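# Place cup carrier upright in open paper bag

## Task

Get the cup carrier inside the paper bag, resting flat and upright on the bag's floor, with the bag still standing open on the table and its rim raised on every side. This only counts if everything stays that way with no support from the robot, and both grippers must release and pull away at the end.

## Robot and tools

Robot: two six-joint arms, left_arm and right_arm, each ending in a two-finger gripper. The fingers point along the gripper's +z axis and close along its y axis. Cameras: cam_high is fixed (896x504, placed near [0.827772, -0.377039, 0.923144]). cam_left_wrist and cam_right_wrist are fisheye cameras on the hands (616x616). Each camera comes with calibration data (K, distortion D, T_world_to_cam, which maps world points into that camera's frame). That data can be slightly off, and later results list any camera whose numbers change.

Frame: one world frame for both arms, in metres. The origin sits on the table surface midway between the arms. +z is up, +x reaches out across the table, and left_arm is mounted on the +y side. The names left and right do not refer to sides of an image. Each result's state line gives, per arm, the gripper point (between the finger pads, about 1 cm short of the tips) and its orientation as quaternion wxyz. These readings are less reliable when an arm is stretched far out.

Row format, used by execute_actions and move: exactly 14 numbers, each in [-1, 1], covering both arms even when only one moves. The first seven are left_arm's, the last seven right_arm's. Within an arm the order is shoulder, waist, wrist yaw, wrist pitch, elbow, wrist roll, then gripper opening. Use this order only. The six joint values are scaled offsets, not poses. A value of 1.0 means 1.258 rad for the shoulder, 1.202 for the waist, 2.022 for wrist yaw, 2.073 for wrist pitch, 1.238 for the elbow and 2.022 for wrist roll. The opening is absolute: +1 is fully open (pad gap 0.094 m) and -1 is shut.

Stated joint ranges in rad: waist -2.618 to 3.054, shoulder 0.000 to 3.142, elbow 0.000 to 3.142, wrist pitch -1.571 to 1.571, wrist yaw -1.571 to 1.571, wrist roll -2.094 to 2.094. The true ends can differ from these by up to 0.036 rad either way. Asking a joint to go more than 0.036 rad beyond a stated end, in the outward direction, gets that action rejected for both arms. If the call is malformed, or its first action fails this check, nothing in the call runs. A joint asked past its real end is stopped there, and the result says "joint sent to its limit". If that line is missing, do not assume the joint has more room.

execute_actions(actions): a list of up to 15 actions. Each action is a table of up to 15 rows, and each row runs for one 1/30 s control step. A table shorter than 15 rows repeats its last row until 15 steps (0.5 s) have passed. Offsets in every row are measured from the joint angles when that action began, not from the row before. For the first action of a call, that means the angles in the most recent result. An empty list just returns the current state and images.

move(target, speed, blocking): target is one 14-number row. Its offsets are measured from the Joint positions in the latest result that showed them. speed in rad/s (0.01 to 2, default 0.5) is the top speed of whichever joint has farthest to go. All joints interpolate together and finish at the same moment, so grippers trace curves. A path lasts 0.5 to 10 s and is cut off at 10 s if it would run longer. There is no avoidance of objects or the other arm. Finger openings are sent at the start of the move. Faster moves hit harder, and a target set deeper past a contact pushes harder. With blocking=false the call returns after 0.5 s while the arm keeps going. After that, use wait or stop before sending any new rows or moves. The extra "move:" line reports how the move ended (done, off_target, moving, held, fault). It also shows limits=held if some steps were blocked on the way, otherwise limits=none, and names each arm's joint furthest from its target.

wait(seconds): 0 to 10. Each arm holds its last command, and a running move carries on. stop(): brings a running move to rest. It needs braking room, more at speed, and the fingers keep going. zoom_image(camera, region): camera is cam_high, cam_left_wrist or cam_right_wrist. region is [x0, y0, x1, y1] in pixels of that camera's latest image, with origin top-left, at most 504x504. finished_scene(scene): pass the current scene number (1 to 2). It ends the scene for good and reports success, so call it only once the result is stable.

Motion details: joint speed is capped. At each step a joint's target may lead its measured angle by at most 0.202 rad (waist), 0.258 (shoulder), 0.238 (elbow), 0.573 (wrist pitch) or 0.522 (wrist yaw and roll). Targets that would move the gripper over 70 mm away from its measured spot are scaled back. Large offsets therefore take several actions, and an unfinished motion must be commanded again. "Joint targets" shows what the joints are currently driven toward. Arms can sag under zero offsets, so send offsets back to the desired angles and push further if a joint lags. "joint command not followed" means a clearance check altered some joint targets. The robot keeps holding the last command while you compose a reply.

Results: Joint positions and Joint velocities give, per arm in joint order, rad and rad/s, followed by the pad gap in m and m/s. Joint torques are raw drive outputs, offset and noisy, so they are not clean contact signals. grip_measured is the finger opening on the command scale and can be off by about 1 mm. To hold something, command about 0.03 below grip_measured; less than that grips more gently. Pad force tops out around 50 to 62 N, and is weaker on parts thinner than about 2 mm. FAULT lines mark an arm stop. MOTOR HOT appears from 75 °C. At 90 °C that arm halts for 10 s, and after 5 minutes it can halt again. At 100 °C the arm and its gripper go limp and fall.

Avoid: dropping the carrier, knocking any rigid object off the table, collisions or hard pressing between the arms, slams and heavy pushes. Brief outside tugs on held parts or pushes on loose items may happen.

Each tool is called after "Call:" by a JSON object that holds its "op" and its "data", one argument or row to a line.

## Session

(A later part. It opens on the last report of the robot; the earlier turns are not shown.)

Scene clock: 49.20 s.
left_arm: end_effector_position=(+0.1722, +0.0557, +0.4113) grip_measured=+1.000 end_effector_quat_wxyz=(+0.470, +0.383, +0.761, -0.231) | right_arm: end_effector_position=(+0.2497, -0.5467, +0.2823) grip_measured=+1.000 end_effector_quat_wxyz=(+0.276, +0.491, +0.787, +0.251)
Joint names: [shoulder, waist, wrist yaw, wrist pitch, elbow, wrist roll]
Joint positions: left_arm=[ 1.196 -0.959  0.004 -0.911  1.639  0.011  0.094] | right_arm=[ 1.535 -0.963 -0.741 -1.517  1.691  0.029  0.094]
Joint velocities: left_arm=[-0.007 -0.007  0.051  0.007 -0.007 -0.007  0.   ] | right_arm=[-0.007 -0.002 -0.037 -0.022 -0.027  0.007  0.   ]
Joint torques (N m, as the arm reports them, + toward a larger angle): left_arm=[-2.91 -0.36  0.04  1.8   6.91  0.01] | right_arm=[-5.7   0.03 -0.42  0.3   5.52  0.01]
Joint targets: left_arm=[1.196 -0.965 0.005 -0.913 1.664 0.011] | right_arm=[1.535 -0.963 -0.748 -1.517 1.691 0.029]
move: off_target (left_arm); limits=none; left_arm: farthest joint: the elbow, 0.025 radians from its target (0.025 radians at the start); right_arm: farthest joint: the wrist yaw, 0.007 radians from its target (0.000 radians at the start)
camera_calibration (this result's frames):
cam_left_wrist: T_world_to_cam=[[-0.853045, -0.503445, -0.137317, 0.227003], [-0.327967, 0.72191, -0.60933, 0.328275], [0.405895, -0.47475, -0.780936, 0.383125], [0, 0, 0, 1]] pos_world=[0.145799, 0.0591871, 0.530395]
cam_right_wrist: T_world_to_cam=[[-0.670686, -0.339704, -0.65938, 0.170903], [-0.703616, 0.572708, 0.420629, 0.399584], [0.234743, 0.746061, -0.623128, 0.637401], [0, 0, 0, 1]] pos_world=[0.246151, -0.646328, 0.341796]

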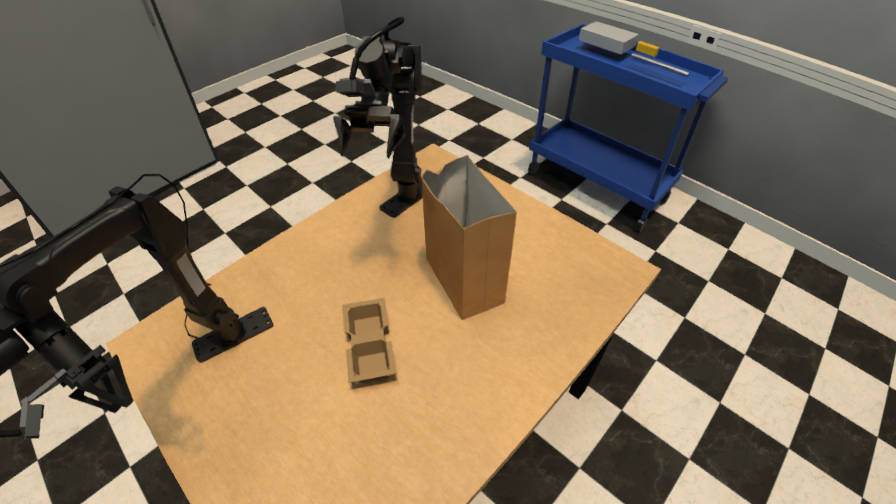

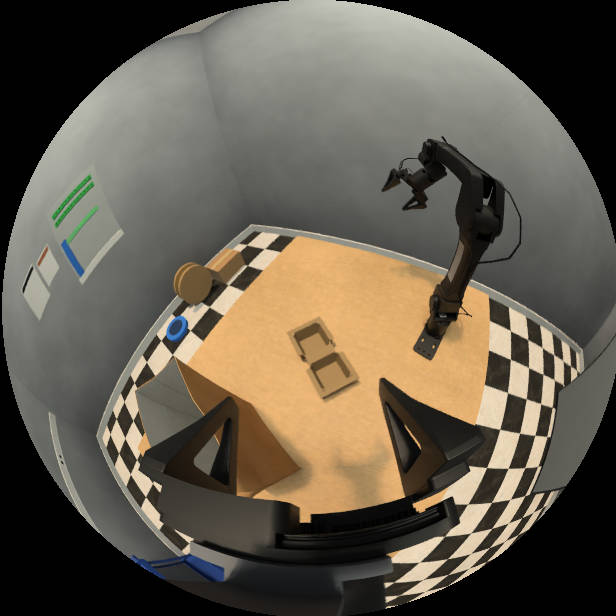

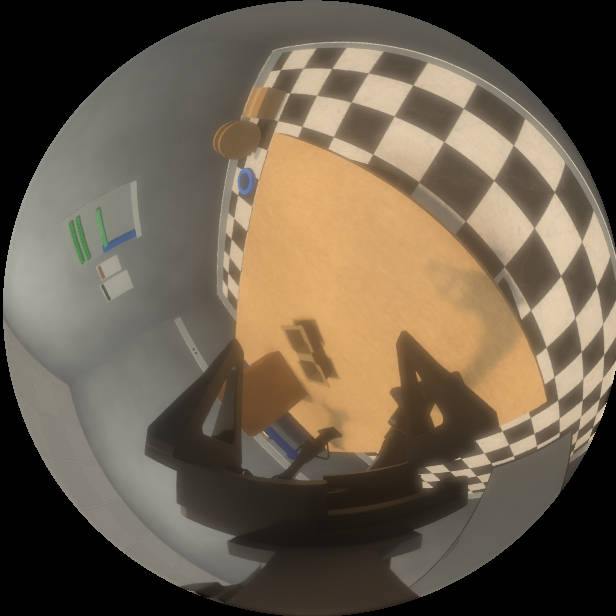

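Call:
{"op": "move", "data": {
  "target": [1.0,0,0,-0.139,0.66,-0.178,1, 0,0,0,0,0,0,1],
  "speed": 0.7
}}

Scene clock: 54.87 s.
left_arm: end_effector_position=(+0.3039, -0.1171, +0.1037) grip_measured=+1.000 end_effector_quat_wxyz=(+0.140, +0.281, +0.944, -0.105) | right_arm: end_effector_position=(+0.2490, -0.5472, +0.2815) grip_measured=+1.000 end_effector_quat_wxyz=(+0.274, +0.492, +0.788, +0.248)
Joint names: [shoulder, waist, wrist yaw, wrist pitch, elbow, wrist roll]
Joint positions: left_arm=[ 2.464 -0.959  0.004 -1.189  2.435 -0.342  0.094] | right_arm=[ 1.535 -0.963 -0.734 -1.517  1.691  0.029  0.094]
Joint velocities: left_arm=[-0.002 -0.022  0.007 -0.051  0.007  0.007  0.   ] | right_arm=[-0.002 -0.012 -0.022 -0.007 -0.012 -0.022  0.   ]
Joint torques (N m, as the arm reports them, + toward a larger angle): left_arm=[-15.89   0.03   0.03   0.78   7.15  -0.05] | right_arm=[-5.7   0.01 -0.42  0.31  5.53  0.02]
Joint targets: left_arm=[2.454 -0.959 0.004 -1.199 2.456 -0.349] | right_arm=[1.535 -0.963 -0.741 -1.517 1.691 0.029]
move: off_target (left_arm); limits=none; left_arm: farthest joint: the elbow, 0.021 radians from its target (0.817 radians at the start); right_arm: farthest joint: the wrist yaw, 0.007 radians from its target (0.000 radians at the start)
camera_calibration (this result's frames):
cam_left_wrist: T_world_to_cam=[[-0.69115, -0.715732, 0.1002, 0.111448], [-0.711329, 0.698204, 0.0807578, 0.350942], [-0.127761, -0.0154591, -0.991685, 0.245207], [0, 0, 0, 1]] pos_world=[0.35799, -0.161472, 0.20366]
cam_right_wrist: T_world_to_cam=[[-0.67523, -0.340474, -0.654326, 0.168972], [-0.70019, 0.57482, 0.423456, 0.399184], [0.231944, 0.744083, -0.626532, 0.638034], [0, 0, 0, 1]] pos_world=[0.245611, -0.646679, 0.341274]

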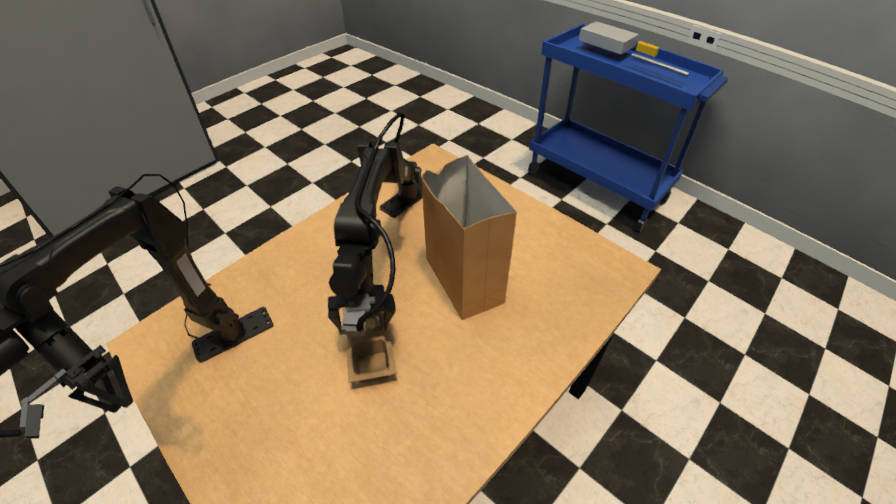

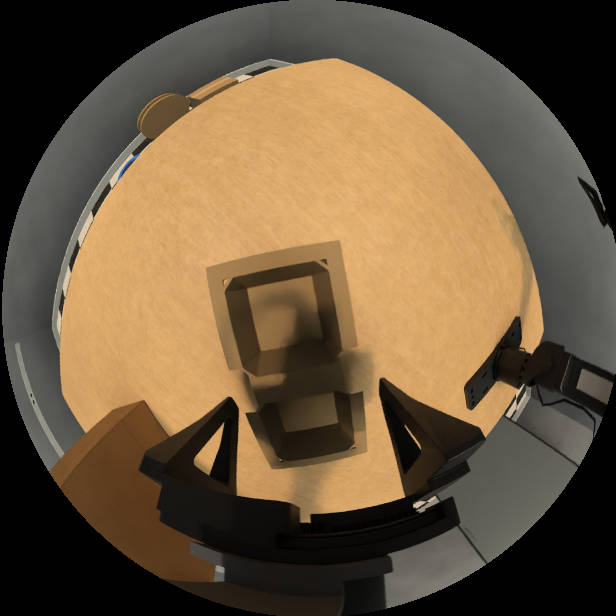

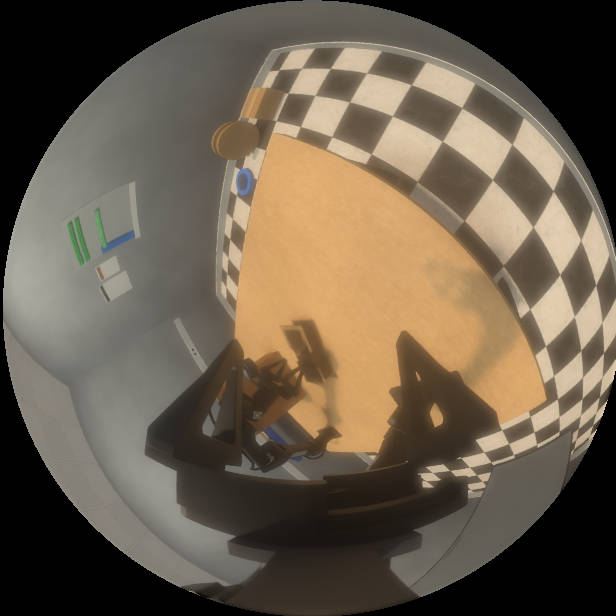

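Call:
{"op": "zoom_image", "data": {
  "camera": "cam_left_wrist",
  "region": [190, 230, 410, 480]
}}

Region (190, 230, 410, 480) of cam_left_wrist's 616x616 image, scaled by 2.016, with more detail than that image has; it fills the left 444 columns of this view, and the rest is white.

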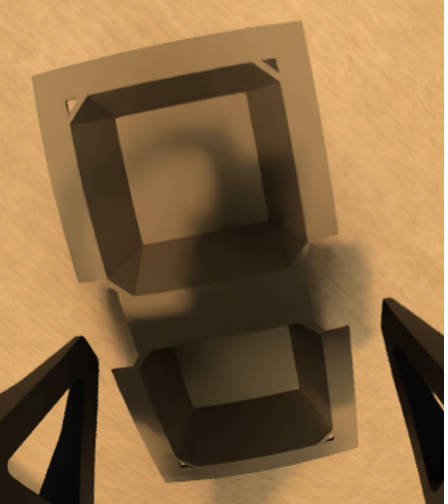

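Call:
{"op": "move", "data": {
  "target": [-0.022,0,0,0.143,-0.262,0,1, 0,0,0,0,0,0,1],
  "speed": 0.3
}}

Scene clock: 58.10 s.
left_arm: end_effector_position=(+0.3042, -0.1165, +0.0353) grip_measured=+1.000 end_effector_quat_wxyz=(+0.138, +0.281, +0.944, -0.101) | right_arm: end_effector_position=(+0.2482, -0.5477, +0.2807) grip_measured=+1.000 end_effector_quat_wxyz=(+0.273, +0.493, +0.789, +0.245)
Joint names: [shoulder, waist, wrist yaw, wrist pitch, elbow, wrist roll]
Joint positions: left_arm=[ 2.444 -0.959  0.001 -0.911  2.129 -0.342  0.094] | right_arm=[ 1.535 -0.963 -0.728 -1.517  1.691  0.029  0.094]
Joint velocities: left_arm=[ 0.012  0.002 -0.11   0.037  0.002 -0.007  0.   ] | right_arm=[ 0.012  0.002 -0.081 -0.051 -0.007 -0.037  0.   ]
Joint torques (N m, as the arm reports them, + toward a larger angle): left_arm=[-15.86   0.03   0.11   0.97   4.37   0.  ] | right_arm=[-5.68  0.01 -0.42  0.3   5.52  0.02]
Joint targets: left_arm=[2.437 -0.959 0.004 -0.893 2.111 -0.342] | right_arm=[1.535 -0.963 -0.734 -1.517 1.691 0.029]
move: done; limits=none; left_arm: farthest joint: the wrist pitch, 0.019 radians from its target (0.297 radians at the start); right_arm: farthest joint: the wrist yaw, 0.006 radians from its target (0.000 radians at the start)
camera_calibration (this result's frames):
cam_left_wrist: T_world_to_cam=[[-0.689884, -0.717487, 0.096294, 0.118431], [-0.712079, 0.696529, 0.088266, 0.355998], [-0.130401, -0.0076756, -0.991432, 0.179129], [0, 0, 0, 1]] pos_world=[0.358561, -0.161615, 0.134768]
cam_right_wrist: T_world_to_cam=[[-0.679493, -0.341183, -0.649525, 0.167143], [-0.696936, 0.576817, 0.426101, 0.398815], [0.229279, 0.74221, -0.629726, 0.638623], [0, 0, 0, 1]] pos_world=[0.245098, -0.64701, 0.340786]

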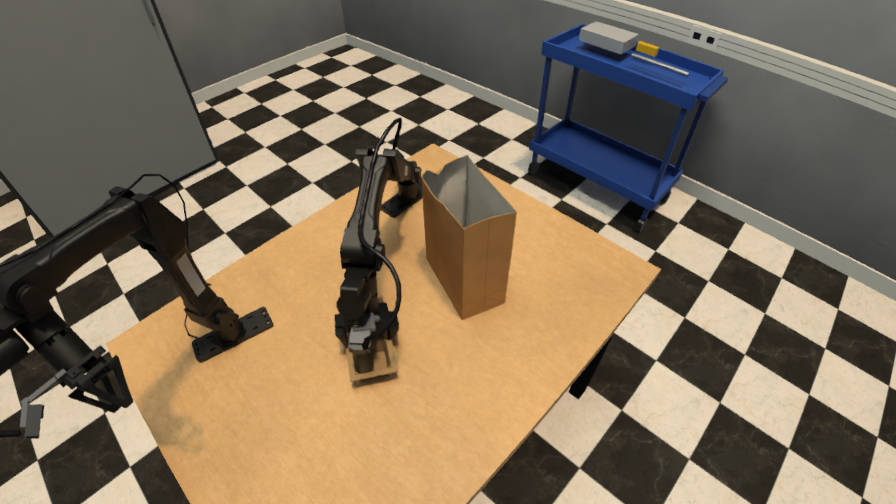

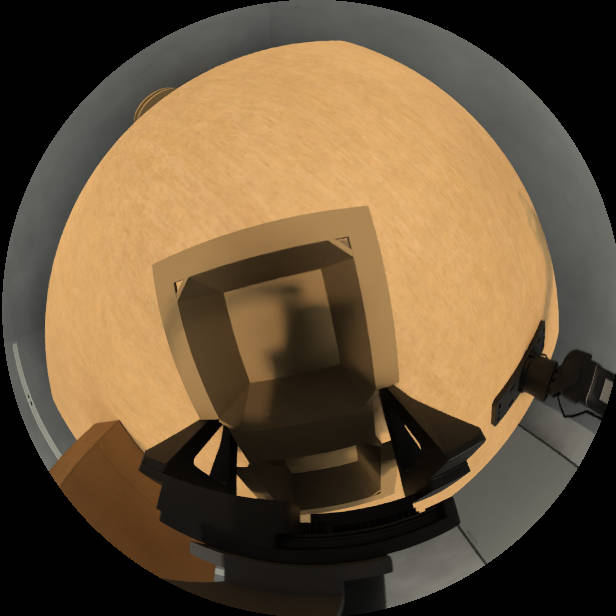

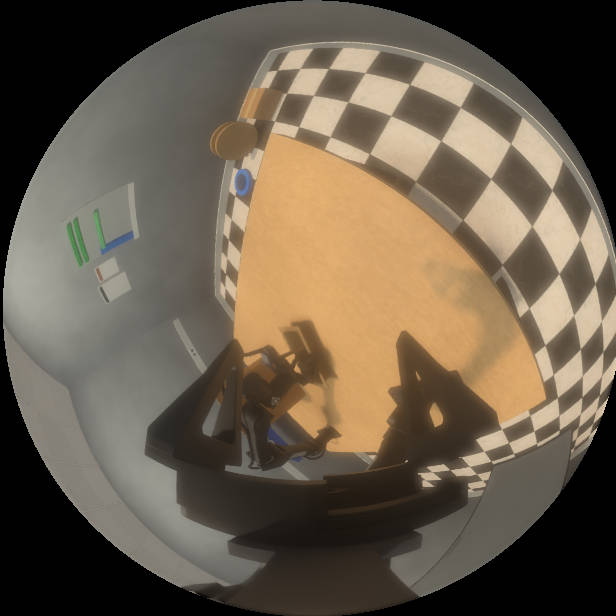

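Call:
{"op": "move", "data": {
  "target": [0,0,0,0,0,0,0.55, 0,0,0,0,0,0,1]
}}

Scene clock: 59.13 s.
left_arm: end_effector_position=(+0.3043, -0.1169, +0.0354) grip_measured=+0.610 end_effector_quat_wxyz=(+0.138, +0.281, +0.944, -0.102) | right_arm: end_effector_position=(+0.2474, -0.5482, +0.2799) grip_measured=+1.000 end_effector_quat_wxyz=(+0.271, +0.494, +0.790, +0.243)
Joint names: [shoulder, waist, wrist yaw, wrist pitch, elbow, wrist roll]
Joint positions: left_arm=[ 2.444 -0.959  0.002 -0.91   2.129 -0.342  0.076] | right_arm=[ 1.535 -0.963 -0.721 -1.517  1.691  0.029  0.094]
Joint velocities: left_arm=[-0.002 -0.002  0.051  0.081 -0.002  0.051  0.   ] | right_arm=[-0.012 -0.017  0.022 -0.037 -0.017 -0.007  0.   ]
Joint torques (N m, as the arm reports them, + toward a larger angle): left_arm=[-15.1    0.13   0.02   0.85   5.57   0.03] | right_arm=[-5.72  0.01 -0.41  0.3   5.51  0.02]
Joint targets: left_arm=[2.444 -0.959 0.001 -0.912 2.129 -0.342] | right_arm=[1.535 -0.963 -0.727 -1.517 1.691 0.029]
move: done; limits=none; left_arm: farthest joint: the wrist pitch, 0.001 radians from its target (0.000 radians at the start); right_arm: farthest joint: the wrist yaw, 0.007 radians from its target (0.000 radians at the start)
camera_calibration (this result's frames):
cam_left_wrist: T_world_to_cam=[[-0.690103, -0.71715, 0.0972324, 0.118303], [-0.71193, 0.696857, 0.0868652, 0.356361], [-0.130052, -0.0092767, -0.991464, 0.178975], [0, 0, 0, 1]] pos_world=[0.358622, -0.161832, 0.134989]
cam_right_wrist: T_world_to_cam=[[-0.683978, -0.341914, -0.644413, 0.165202], [-0.69347, 0.578934, 0.428875, 0.398434], [0.226435, 0.740223, -0.633086, 0.639239], [0, 0, 0, 1]] pos_world=[0.244551, -0.647362, 0.340273]

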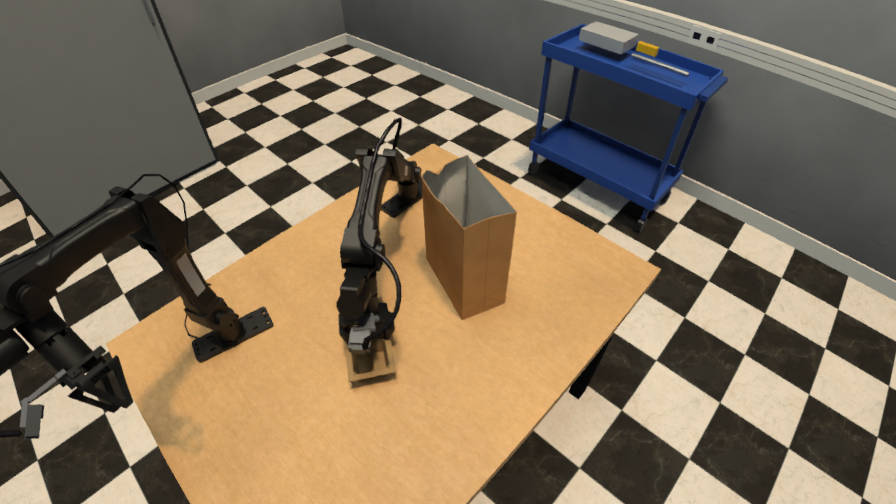

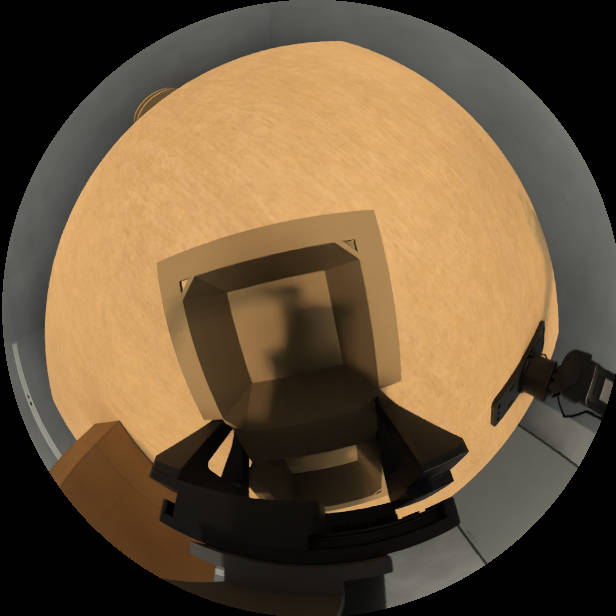

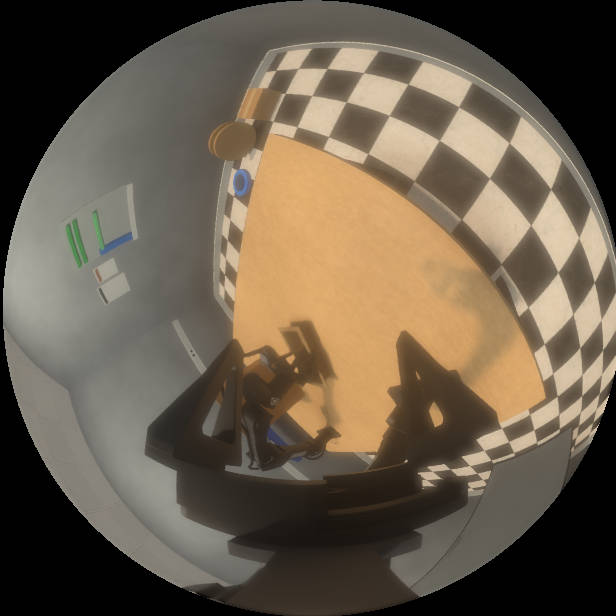

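Call:
{"op": "move", "data": {
  "target": [-0.349,-0.08,0,0.143,-0.594,0,0.57, 0,0,0,0,0,0,1],
  "speed": 0.4
}}

Scene clock: 62.00 s.
left_arm: end_effector_position=(+0.2074, -0.0559, +0.0323) grip_measured=+0.610 end_effector_quat_wxyz=(+0.132, +0.322, +0.931, -0.107) | right_arm: end_effector_position=(+0.2467, -0.5487, +0.2792) grip_measured=+1.000 end_effector_quat_wxyz=(+0.270, +0.495, +0.790, +0.240)
Joint names: [shoulder, waist, wrist yaw, wrist pitch, elbow, wrist roll]
Joint positions: left_arm=[ 2.017 -1.047  0.002 -0.624  1.411 -0.342  0.076] | right_arm=[ 1.535 -0.963 -0.714 -1.517  1.691  0.029  0.094]
Joint velocities: left_arm=[ 0.007 -0.012  0.066  0.007 -0.002 -0.066  0.   ] | right_arm=[-0.007 -0.012  0.007  0.051  0.002 -0.022  0.   ]
Joint torques (N m, as the arm reports them, + toward a larger angle): left_arm=[-12.39  -0.61   0.02   0.98   4.3    0.01] | right_arm=[-5.7   0.02 -0.4   0.3   5.52  0.01]
Joint targets: left_arm=[2.005 -1.055 0.002 -0.613 1.394 -0.342] | right_arm=[1.535 -0.963 -0.721 -1.517 1.691 0.029]
move: done; limits=none; left_arm: farthest joint: the elbow, 0.018 radians from its target (0.735 radians at the start); right_arm: farthest joint: the wrist yaw, 0.007 radians from its target (0.000 radians at the start)
camera_calibration (this result's frames):
cam_left_wrist: T_world_to_cam=[[-0.750728, -0.653581, 0.096124, 0.111619], [-0.64715, 0.756827, 0.0917012, 0.234944], [-0.132683, 0.00663601, -0.991136, 0.165264], [0, 0, 0, 1]] pos_world=[0.257767, -0.105956, 0.131525]
cam_right_wrist: T_world_to_cam=[[-0.688186, -0.342587, -0.639558, 0.163364], [-0.690179, 0.580936, 0.43147, 0.398084], [0.223726, 0.738341, -0.636238, 0.639812], [0, 0, 0, 1]] pos_world=[0.244031, -0.647694, 0.339792]

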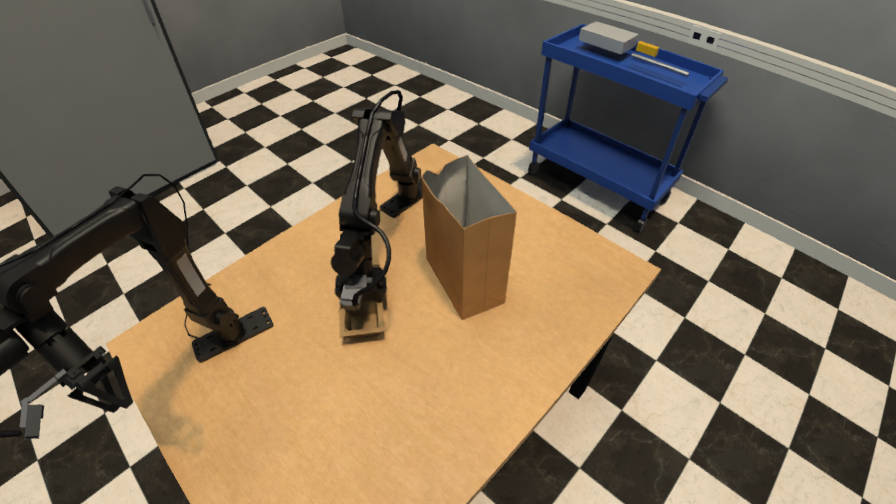

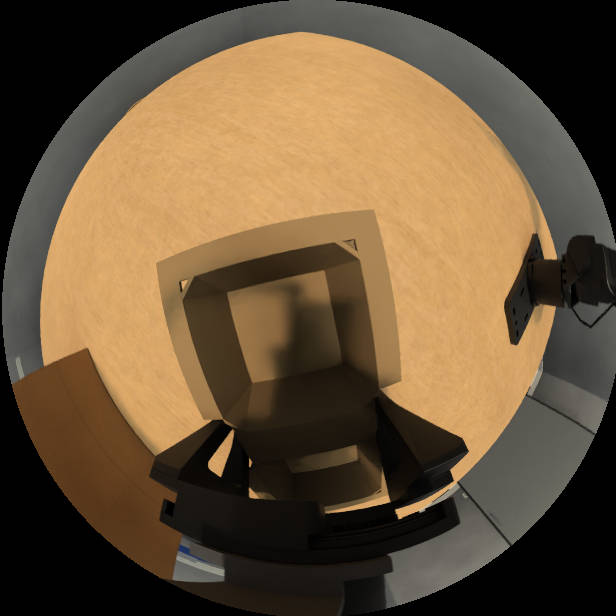

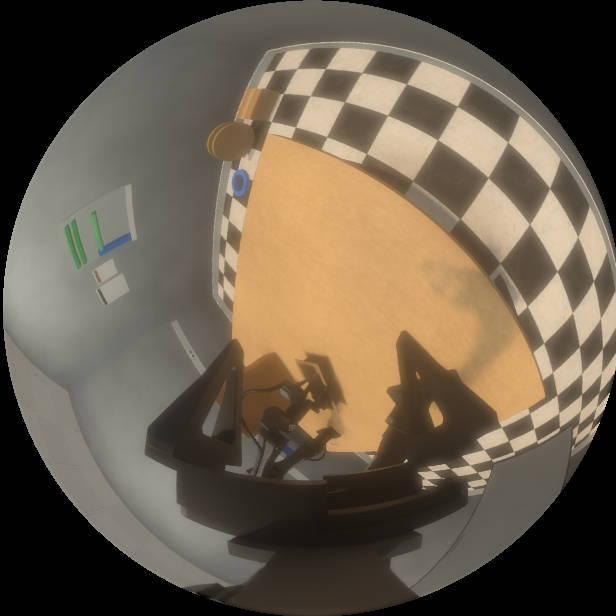

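Call:
{"op": "move", "data": {
  "target": [0,0,0,0,0,0,0.85, 0,0,0,0,0,0,1]
}}

Call:
{"op": "move", "data": {
  "target": [0.23,0,0,-0.288,0.452,0,0.85, 0,0,0,0,0,0,1],
  "speed": 0.4
}}

Scene clock: 63.60 s.
left_arm: end_effector_position=(+0.2075, -0.0560, +0.0323) grip_measured=+0.847 end_effector_quat_wxyz=(+0.132, +0.322, +0.931, -0.107) | right_arm: end_effector_position=(+0.2460, -0.5492, +0.2785) grip_measured=+1.000 end_effector_quat_wxyz=(+0.268, +0.496, +0.791, +0.238)
Joint names: [shoulder, waist, wrist yaw, wrist pitch, elbow, wrist roll]
Joint positions: left_arm=[ 2.017 -1.047  0.001 -0.623  1.411 -0.342  0.087] | right_arm=[ 1.535 -0.963 -0.708 -1.517  1.691  0.029  0.094]
Joint velocities: left_arm=[-0.007  0.002 -0.007  0.007 -0.007 -0.007 -0.   ] | right_arm=[-0.002 -0.012  0.007 -0.022  0.012  0.051  0.   ]
Joint torques (N m, as the arm reports them, + toward a larger angle): left_arm=[-11.28  -0.08   0.07   0.82   5.6    0.01] | right_arm=[-5.72  0.   -0.41  0.3   5.52  0.02]
Joint targets: left_arm=[2.017 -1.047 0.001 -0.624 1.411 -0.342] | right_arm=[1.535 -0.963 -0.714 -1.517 1.691 0.029]
move: done; limits=none; left_arm: farthest joint: the wrist pitch, 0.001 radians from its target (0.000 radians at the start); right_arm: farthest joint: the wrist yaw, 0.006 radians from its target (0.000 radians at the start)
camera_calibration (this result's frames):
cam_left_wrist: T_world_to_cam=[[-0.750712, -0.653633, 0.0958868, 0.111655], [-0.647311, 0.756786, 0.0908977, 0.235181], [-0.13198, 0.0061694, -0.991233, 0.165178], [0, 0, 0, 1]] pos_world=[0.257856, -0.10602, 0.131647]
cam_right_wrist: T_world_to_cam=[[-0.692121, -0.343203, -0.634965, 0.16163], [-0.687065, 0.582821, 0.433891, 0.397762], [0.221158, 0.736567, -0.639186, 0.640344], [0, 0, 0, 1]] pos_world=[0.243539, -0.648008, 0.339343]

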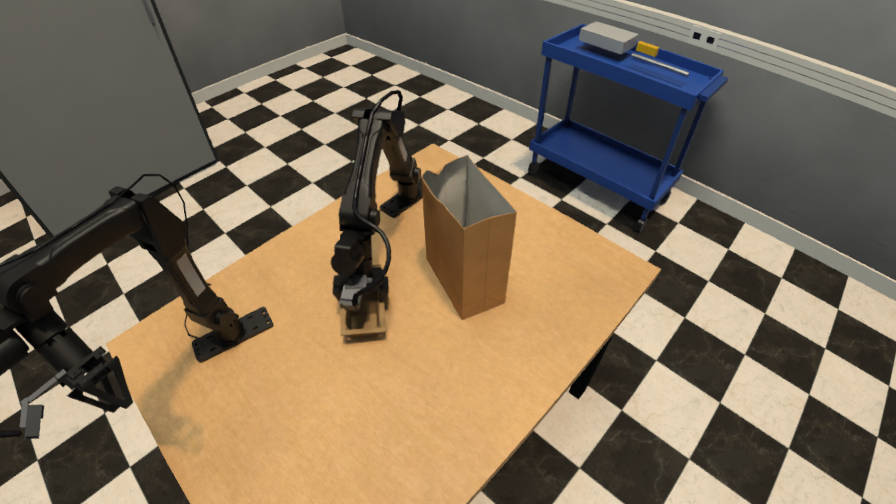

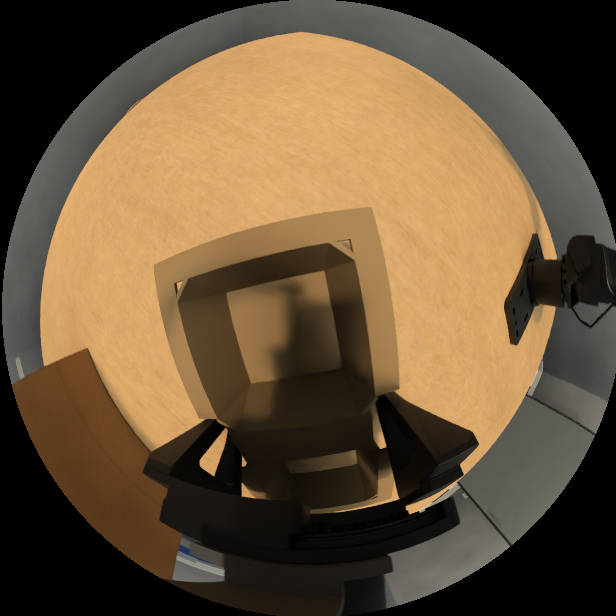

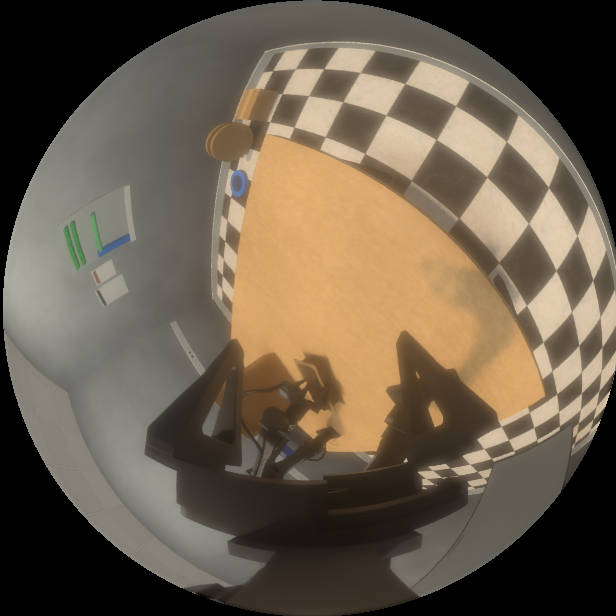

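Scene clock: 65.83 s.
left_arm: end_effector_position=(+0.2055, -0.0528, +0.0418) grip_measured=+0.847 end_effector_quat_wxyz=(+0.005, +0.327, +0.945, -0.005) | right_arm: end_effector_position=(+0.2453, -0.5497, +0.2778) grip_measured=+1.000 end_effector_quat_wxyz=(+0.267, +0.497, +0.792, +0.235)
Joint names: [shoulder, waist, wrist yaw, wrist pitch, elbow, wrist roll]
Joint positions: left_arm=[ 2.293 -1.047  0.001 -1.211  1.948 -0.342  0.087] | right_arm=[ 1.535 -0.963 -0.702 -1.517  1.691  0.029  0.094]
Joint velocities: left_arm=[ 0.007 -0.002 -0.007 -0.037 -0.027  0.007 -0.001] | right_arm=[ 0.002 -0.002  0.007  0.022  0.012 -0.007  0.   ]
Joint torques (N m, as the arm reports them, + toward a larger angle): left_arm=[-12.52  -0.13   0.07   0.14   6.69  -0.02] | right_arm=[-5.71  0.01 -0.4   0.3   5.52  0.01]
Joint targets: left_arm=[2.307 -1.047 0.001 -1.220 1.971 -0.342] | right_arm=[1.535 -0.963 -0.708 -1.517 1.691 0.029]
move: off_target (left_arm); limits=none; left_arm: farthest joint: the elbow, 0.022 radians from its target (0.559 radians at the start); right_arm: farthest joint: the wrist yaw, 0.006 radians from its target (0.000 radians at the start)
camera_calibration (this result's frames):
cam_left_wrist: T_world_to_cam=[[-0.738603, -0.672844, 0.0417979, 0.110086], [-0.603914, 0.687941, 0.402523, 0.204971], [-0.29959, 0.272063, -0.914455, 0.219577], [0, 0, 0, 1]] pos_world=[0.270877, -0.126676, 0.113687]
cam_right_wrist: T_world_to_cam=[[-0.696275, -0.343842, -0.630059, 0.159785], [-0.683739, 0.584826, 0.436439, 0.397428], [0.218409, 0.734678, -0.642298, 0.640901], [0, 0, 0, 1]] pos_world=[0.243012, -0.648341, 0.33887]

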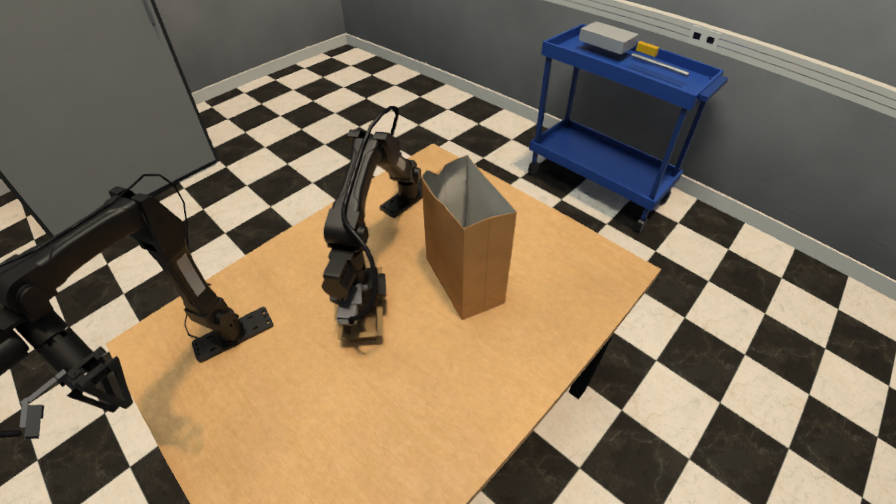

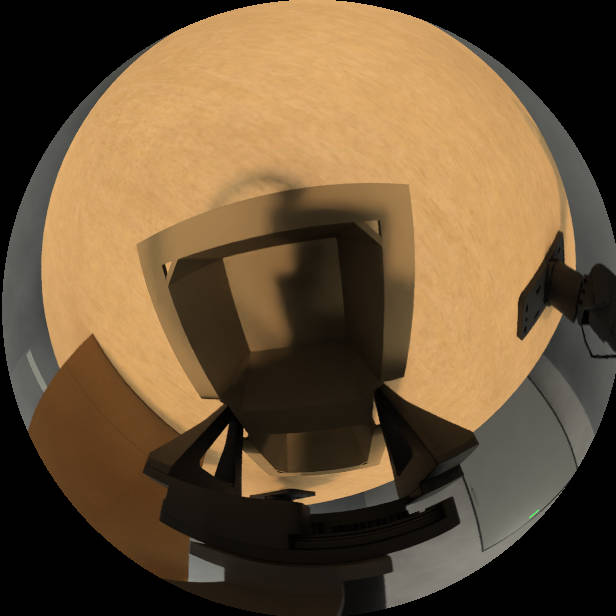

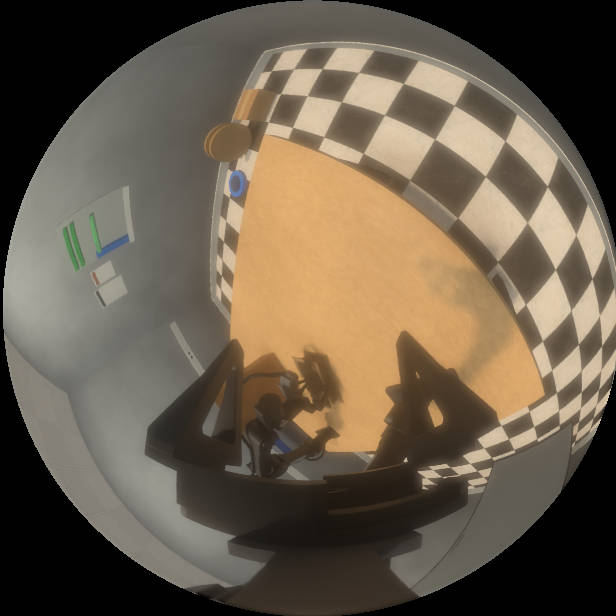

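Call:
{"op": "move", "data": {
  "target": [0.024,0,0,0,0,0,0.85, 0,0,0,0,0,0,1],
  "speed": 0.1
}}

Call:
{"op": "move", "data": {
  "target": [0,0,0,0,0,0,0.56, 0,0,0,0,0,0,1]
}}

Scene clock: 66.97 s.
left_arm: end_effector_position=(+0.2046, -0.0513, +0.0332) grip_measured=+0.847 end_effector_quat_wxyz=(-0.003, +0.327, +0.945, +0.001) | right_arm: end_effector_position=(+0.2446, -0.5501, +0.2771) grip_measured=+1.000 end_effector_quat_wxyz=(+0.265, +0.497, +0.793, +0.232)
Joint names: [shoulder, waist, wrist yaw, wrist pitch, elbow, wrist roll]
Joint positions: left_arm=[ 2.313 -1.047  0.001 -1.211  1.948 -0.342  0.087] | right_arm=[ 1.535 -0.963 -0.695 -1.517  1.691  0.029  0.094]
Joint velocities: left_arm=[-0.002 -0.027  0.007  0.066 -0.012 -0.037 -0.001] | right_arm=[0.002 0.007 0.022 0.007 0.007 0.007 0.   ]
Joint torques (N m, as the arm reports them, + toward a larger angle): left_arm=[-12.89   0.03   0.     0.19   5.02   0.01] | right_arm=[-5.71  0.01 -0.4   0.31  5.51  0.02]
Joint targets: left_arm=[2.324 -1.047 0.001 -1.211 1.948 -0.342] | right_arm=[1.535 -0.963 -0.702 -1.517 1.691 0.029]
move: done; limits=none; left_arm: farthest joint: the shoulder, 0.010 radians from its target (0.030 radians at the start); right_arm: farthest joint: the wrist yaw, 0.007 radians from its target (0.000 radians at the start)
camera_calibration (this result's frames):
cam_left_wrist: T_world_to_cam=[[-0.738163, -0.673541, 0.0381776, 0.110746], [-0.59939, 0.680765, 0.421059, 0.204974], [-0.30959, 0.287927, -0.906229, 0.213573], [0, 0, 0, 1]] pos_world=[0.270728, -0.12644, 0.103012]
cam_right_wrist: T_world_to_cam=[[-0.700159, -0.344426, -0.625419, 0.158044], [-0.680593, 0.586715, 0.438815, 0.397122], [0.215803, 0.732896, -0.645208, 0.641418], [0, 0, 0, 1]] pos_world=[0.242514, -0.648655, 0.338428]

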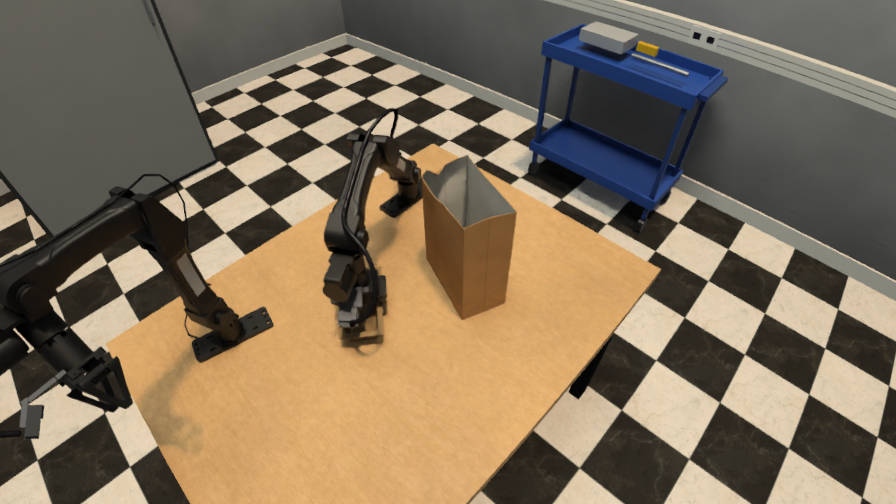

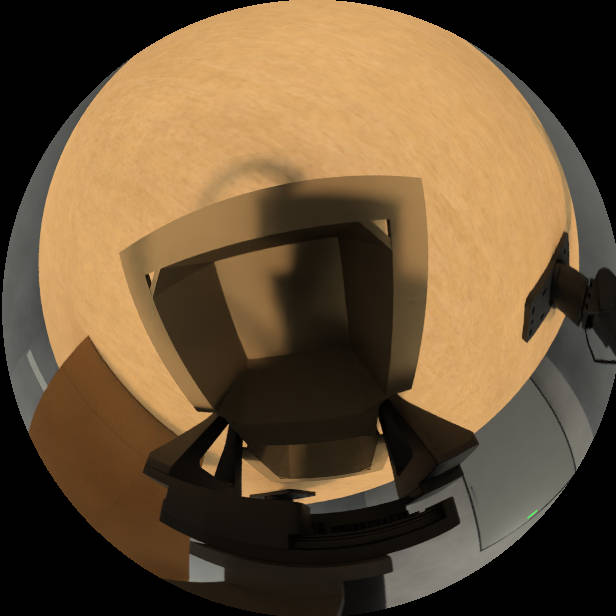

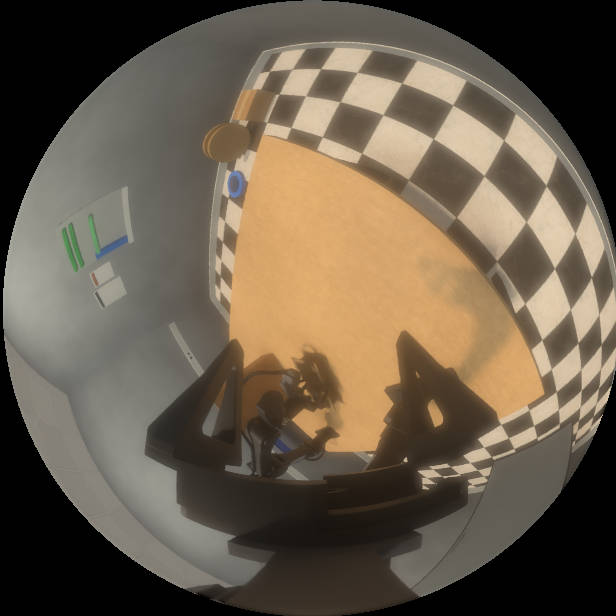

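Scene clock: 67.47 s.
left_arm: end_effector_position=(+0.2045, -0.0514, +0.0332) grip_measured=+0.587 end_effector_quat_wxyz=(-0.003, +0.327, +0.945, +0.001) | right_arm: end_effector_position=(+0.2439, -0.5505, +0.2765) grip_measured=+1.000 end_effector_quat_wxyz=(+0.264, +0.498, +0.793, +0.230)
Joint names: [shoulder, waist, wrist yaw, wrist pitch, elbow, wrist roll]
Joint positions: left_arm=[ 2.313 -1.047  0.002 -1.211  1.948 -0.342  0.075] | right_arm=[ 1.535 -0.963 -0.69  -1.517  1.691  0.029  0.094]
Joint velocities: left_arm=[ 0.007  0.007 -0.066  0.022 -0.002  0.007 -0.   ] | right_arm=[ 0.007  0.017 -0.007 -0.037 -0.012 -0.007  0.   ]
Joint torques (N m, as the arm reports them, + toward a larger angle): left_arm=[-13.69   0.15   0.04   0.17   5.25  -0.01] | right_arm=[-5.71  0.   -0.42  0.31  5.51  0.02]
Joint targets: left_arm=[2.313 -1.047 0.001 -1.211 1.948 -0.342] | right_arm=[1.535 -0.963 -0.696 -1.517 1.691 0.029]
move: done; limits=none; left_arm: farthest joint: the wrist yaw, 0.001 radians from its target (0.000 radians at the start); right_arm: farthest joint: the wrist yaw, 0.005 radians from its target (0.000 radians at the start)
camera_calibration (this result's frames):
cam_left_wrist: T_world_to_cam=[[-0.73815, -0.673535, 0.0385528, 0.110665], [-0.599256, 0.680849, 0.421114, 0.204939], [-0.309883, 0.287742, -0.906188, 0.213615], [0, 0, 0, 1]] pos_world=[0.270694, -0.126462, 0.103006]
cam_right_wrist: T_world_to_cam=[[-0.703778, -0.344959, -0.621048, 0.156409], [-0.677629, 0.588487, 0.441023, 0.396842], [0.213344, 0.731222, -0.647919, 0.641896], [0, 0, 0, 1]] pos_world=[0.242045, -0.64895, 0.338017]

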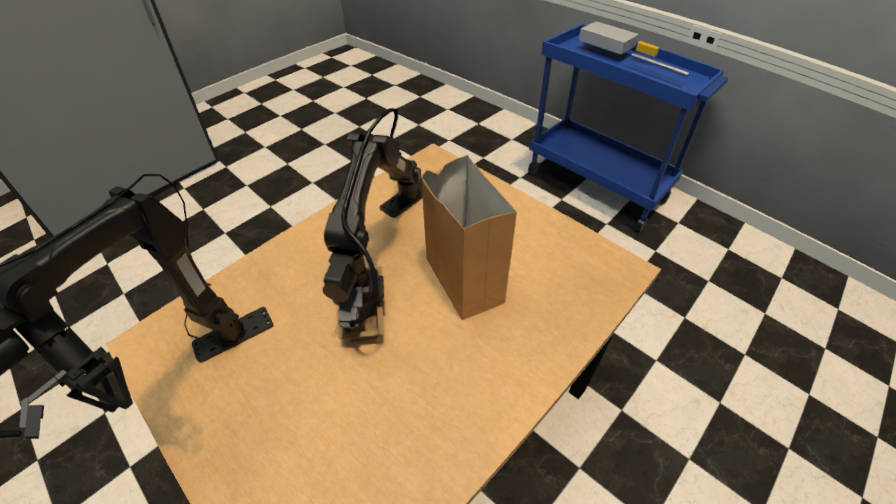

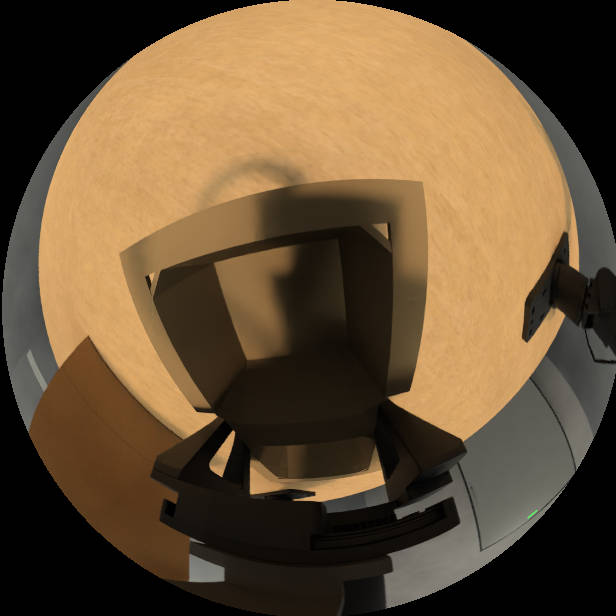

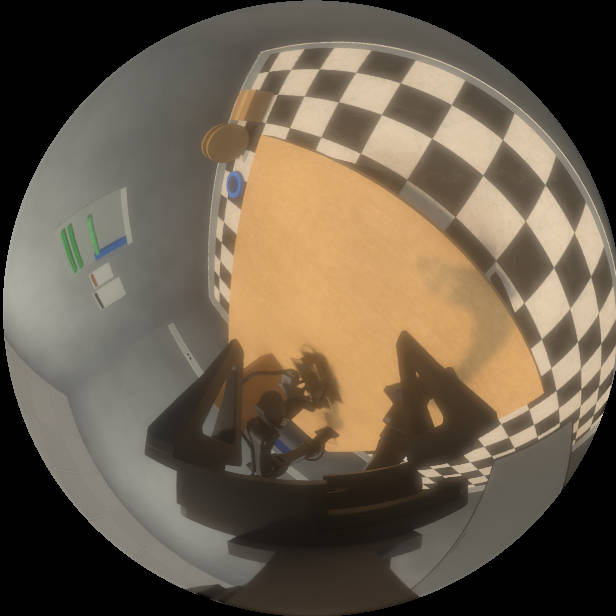

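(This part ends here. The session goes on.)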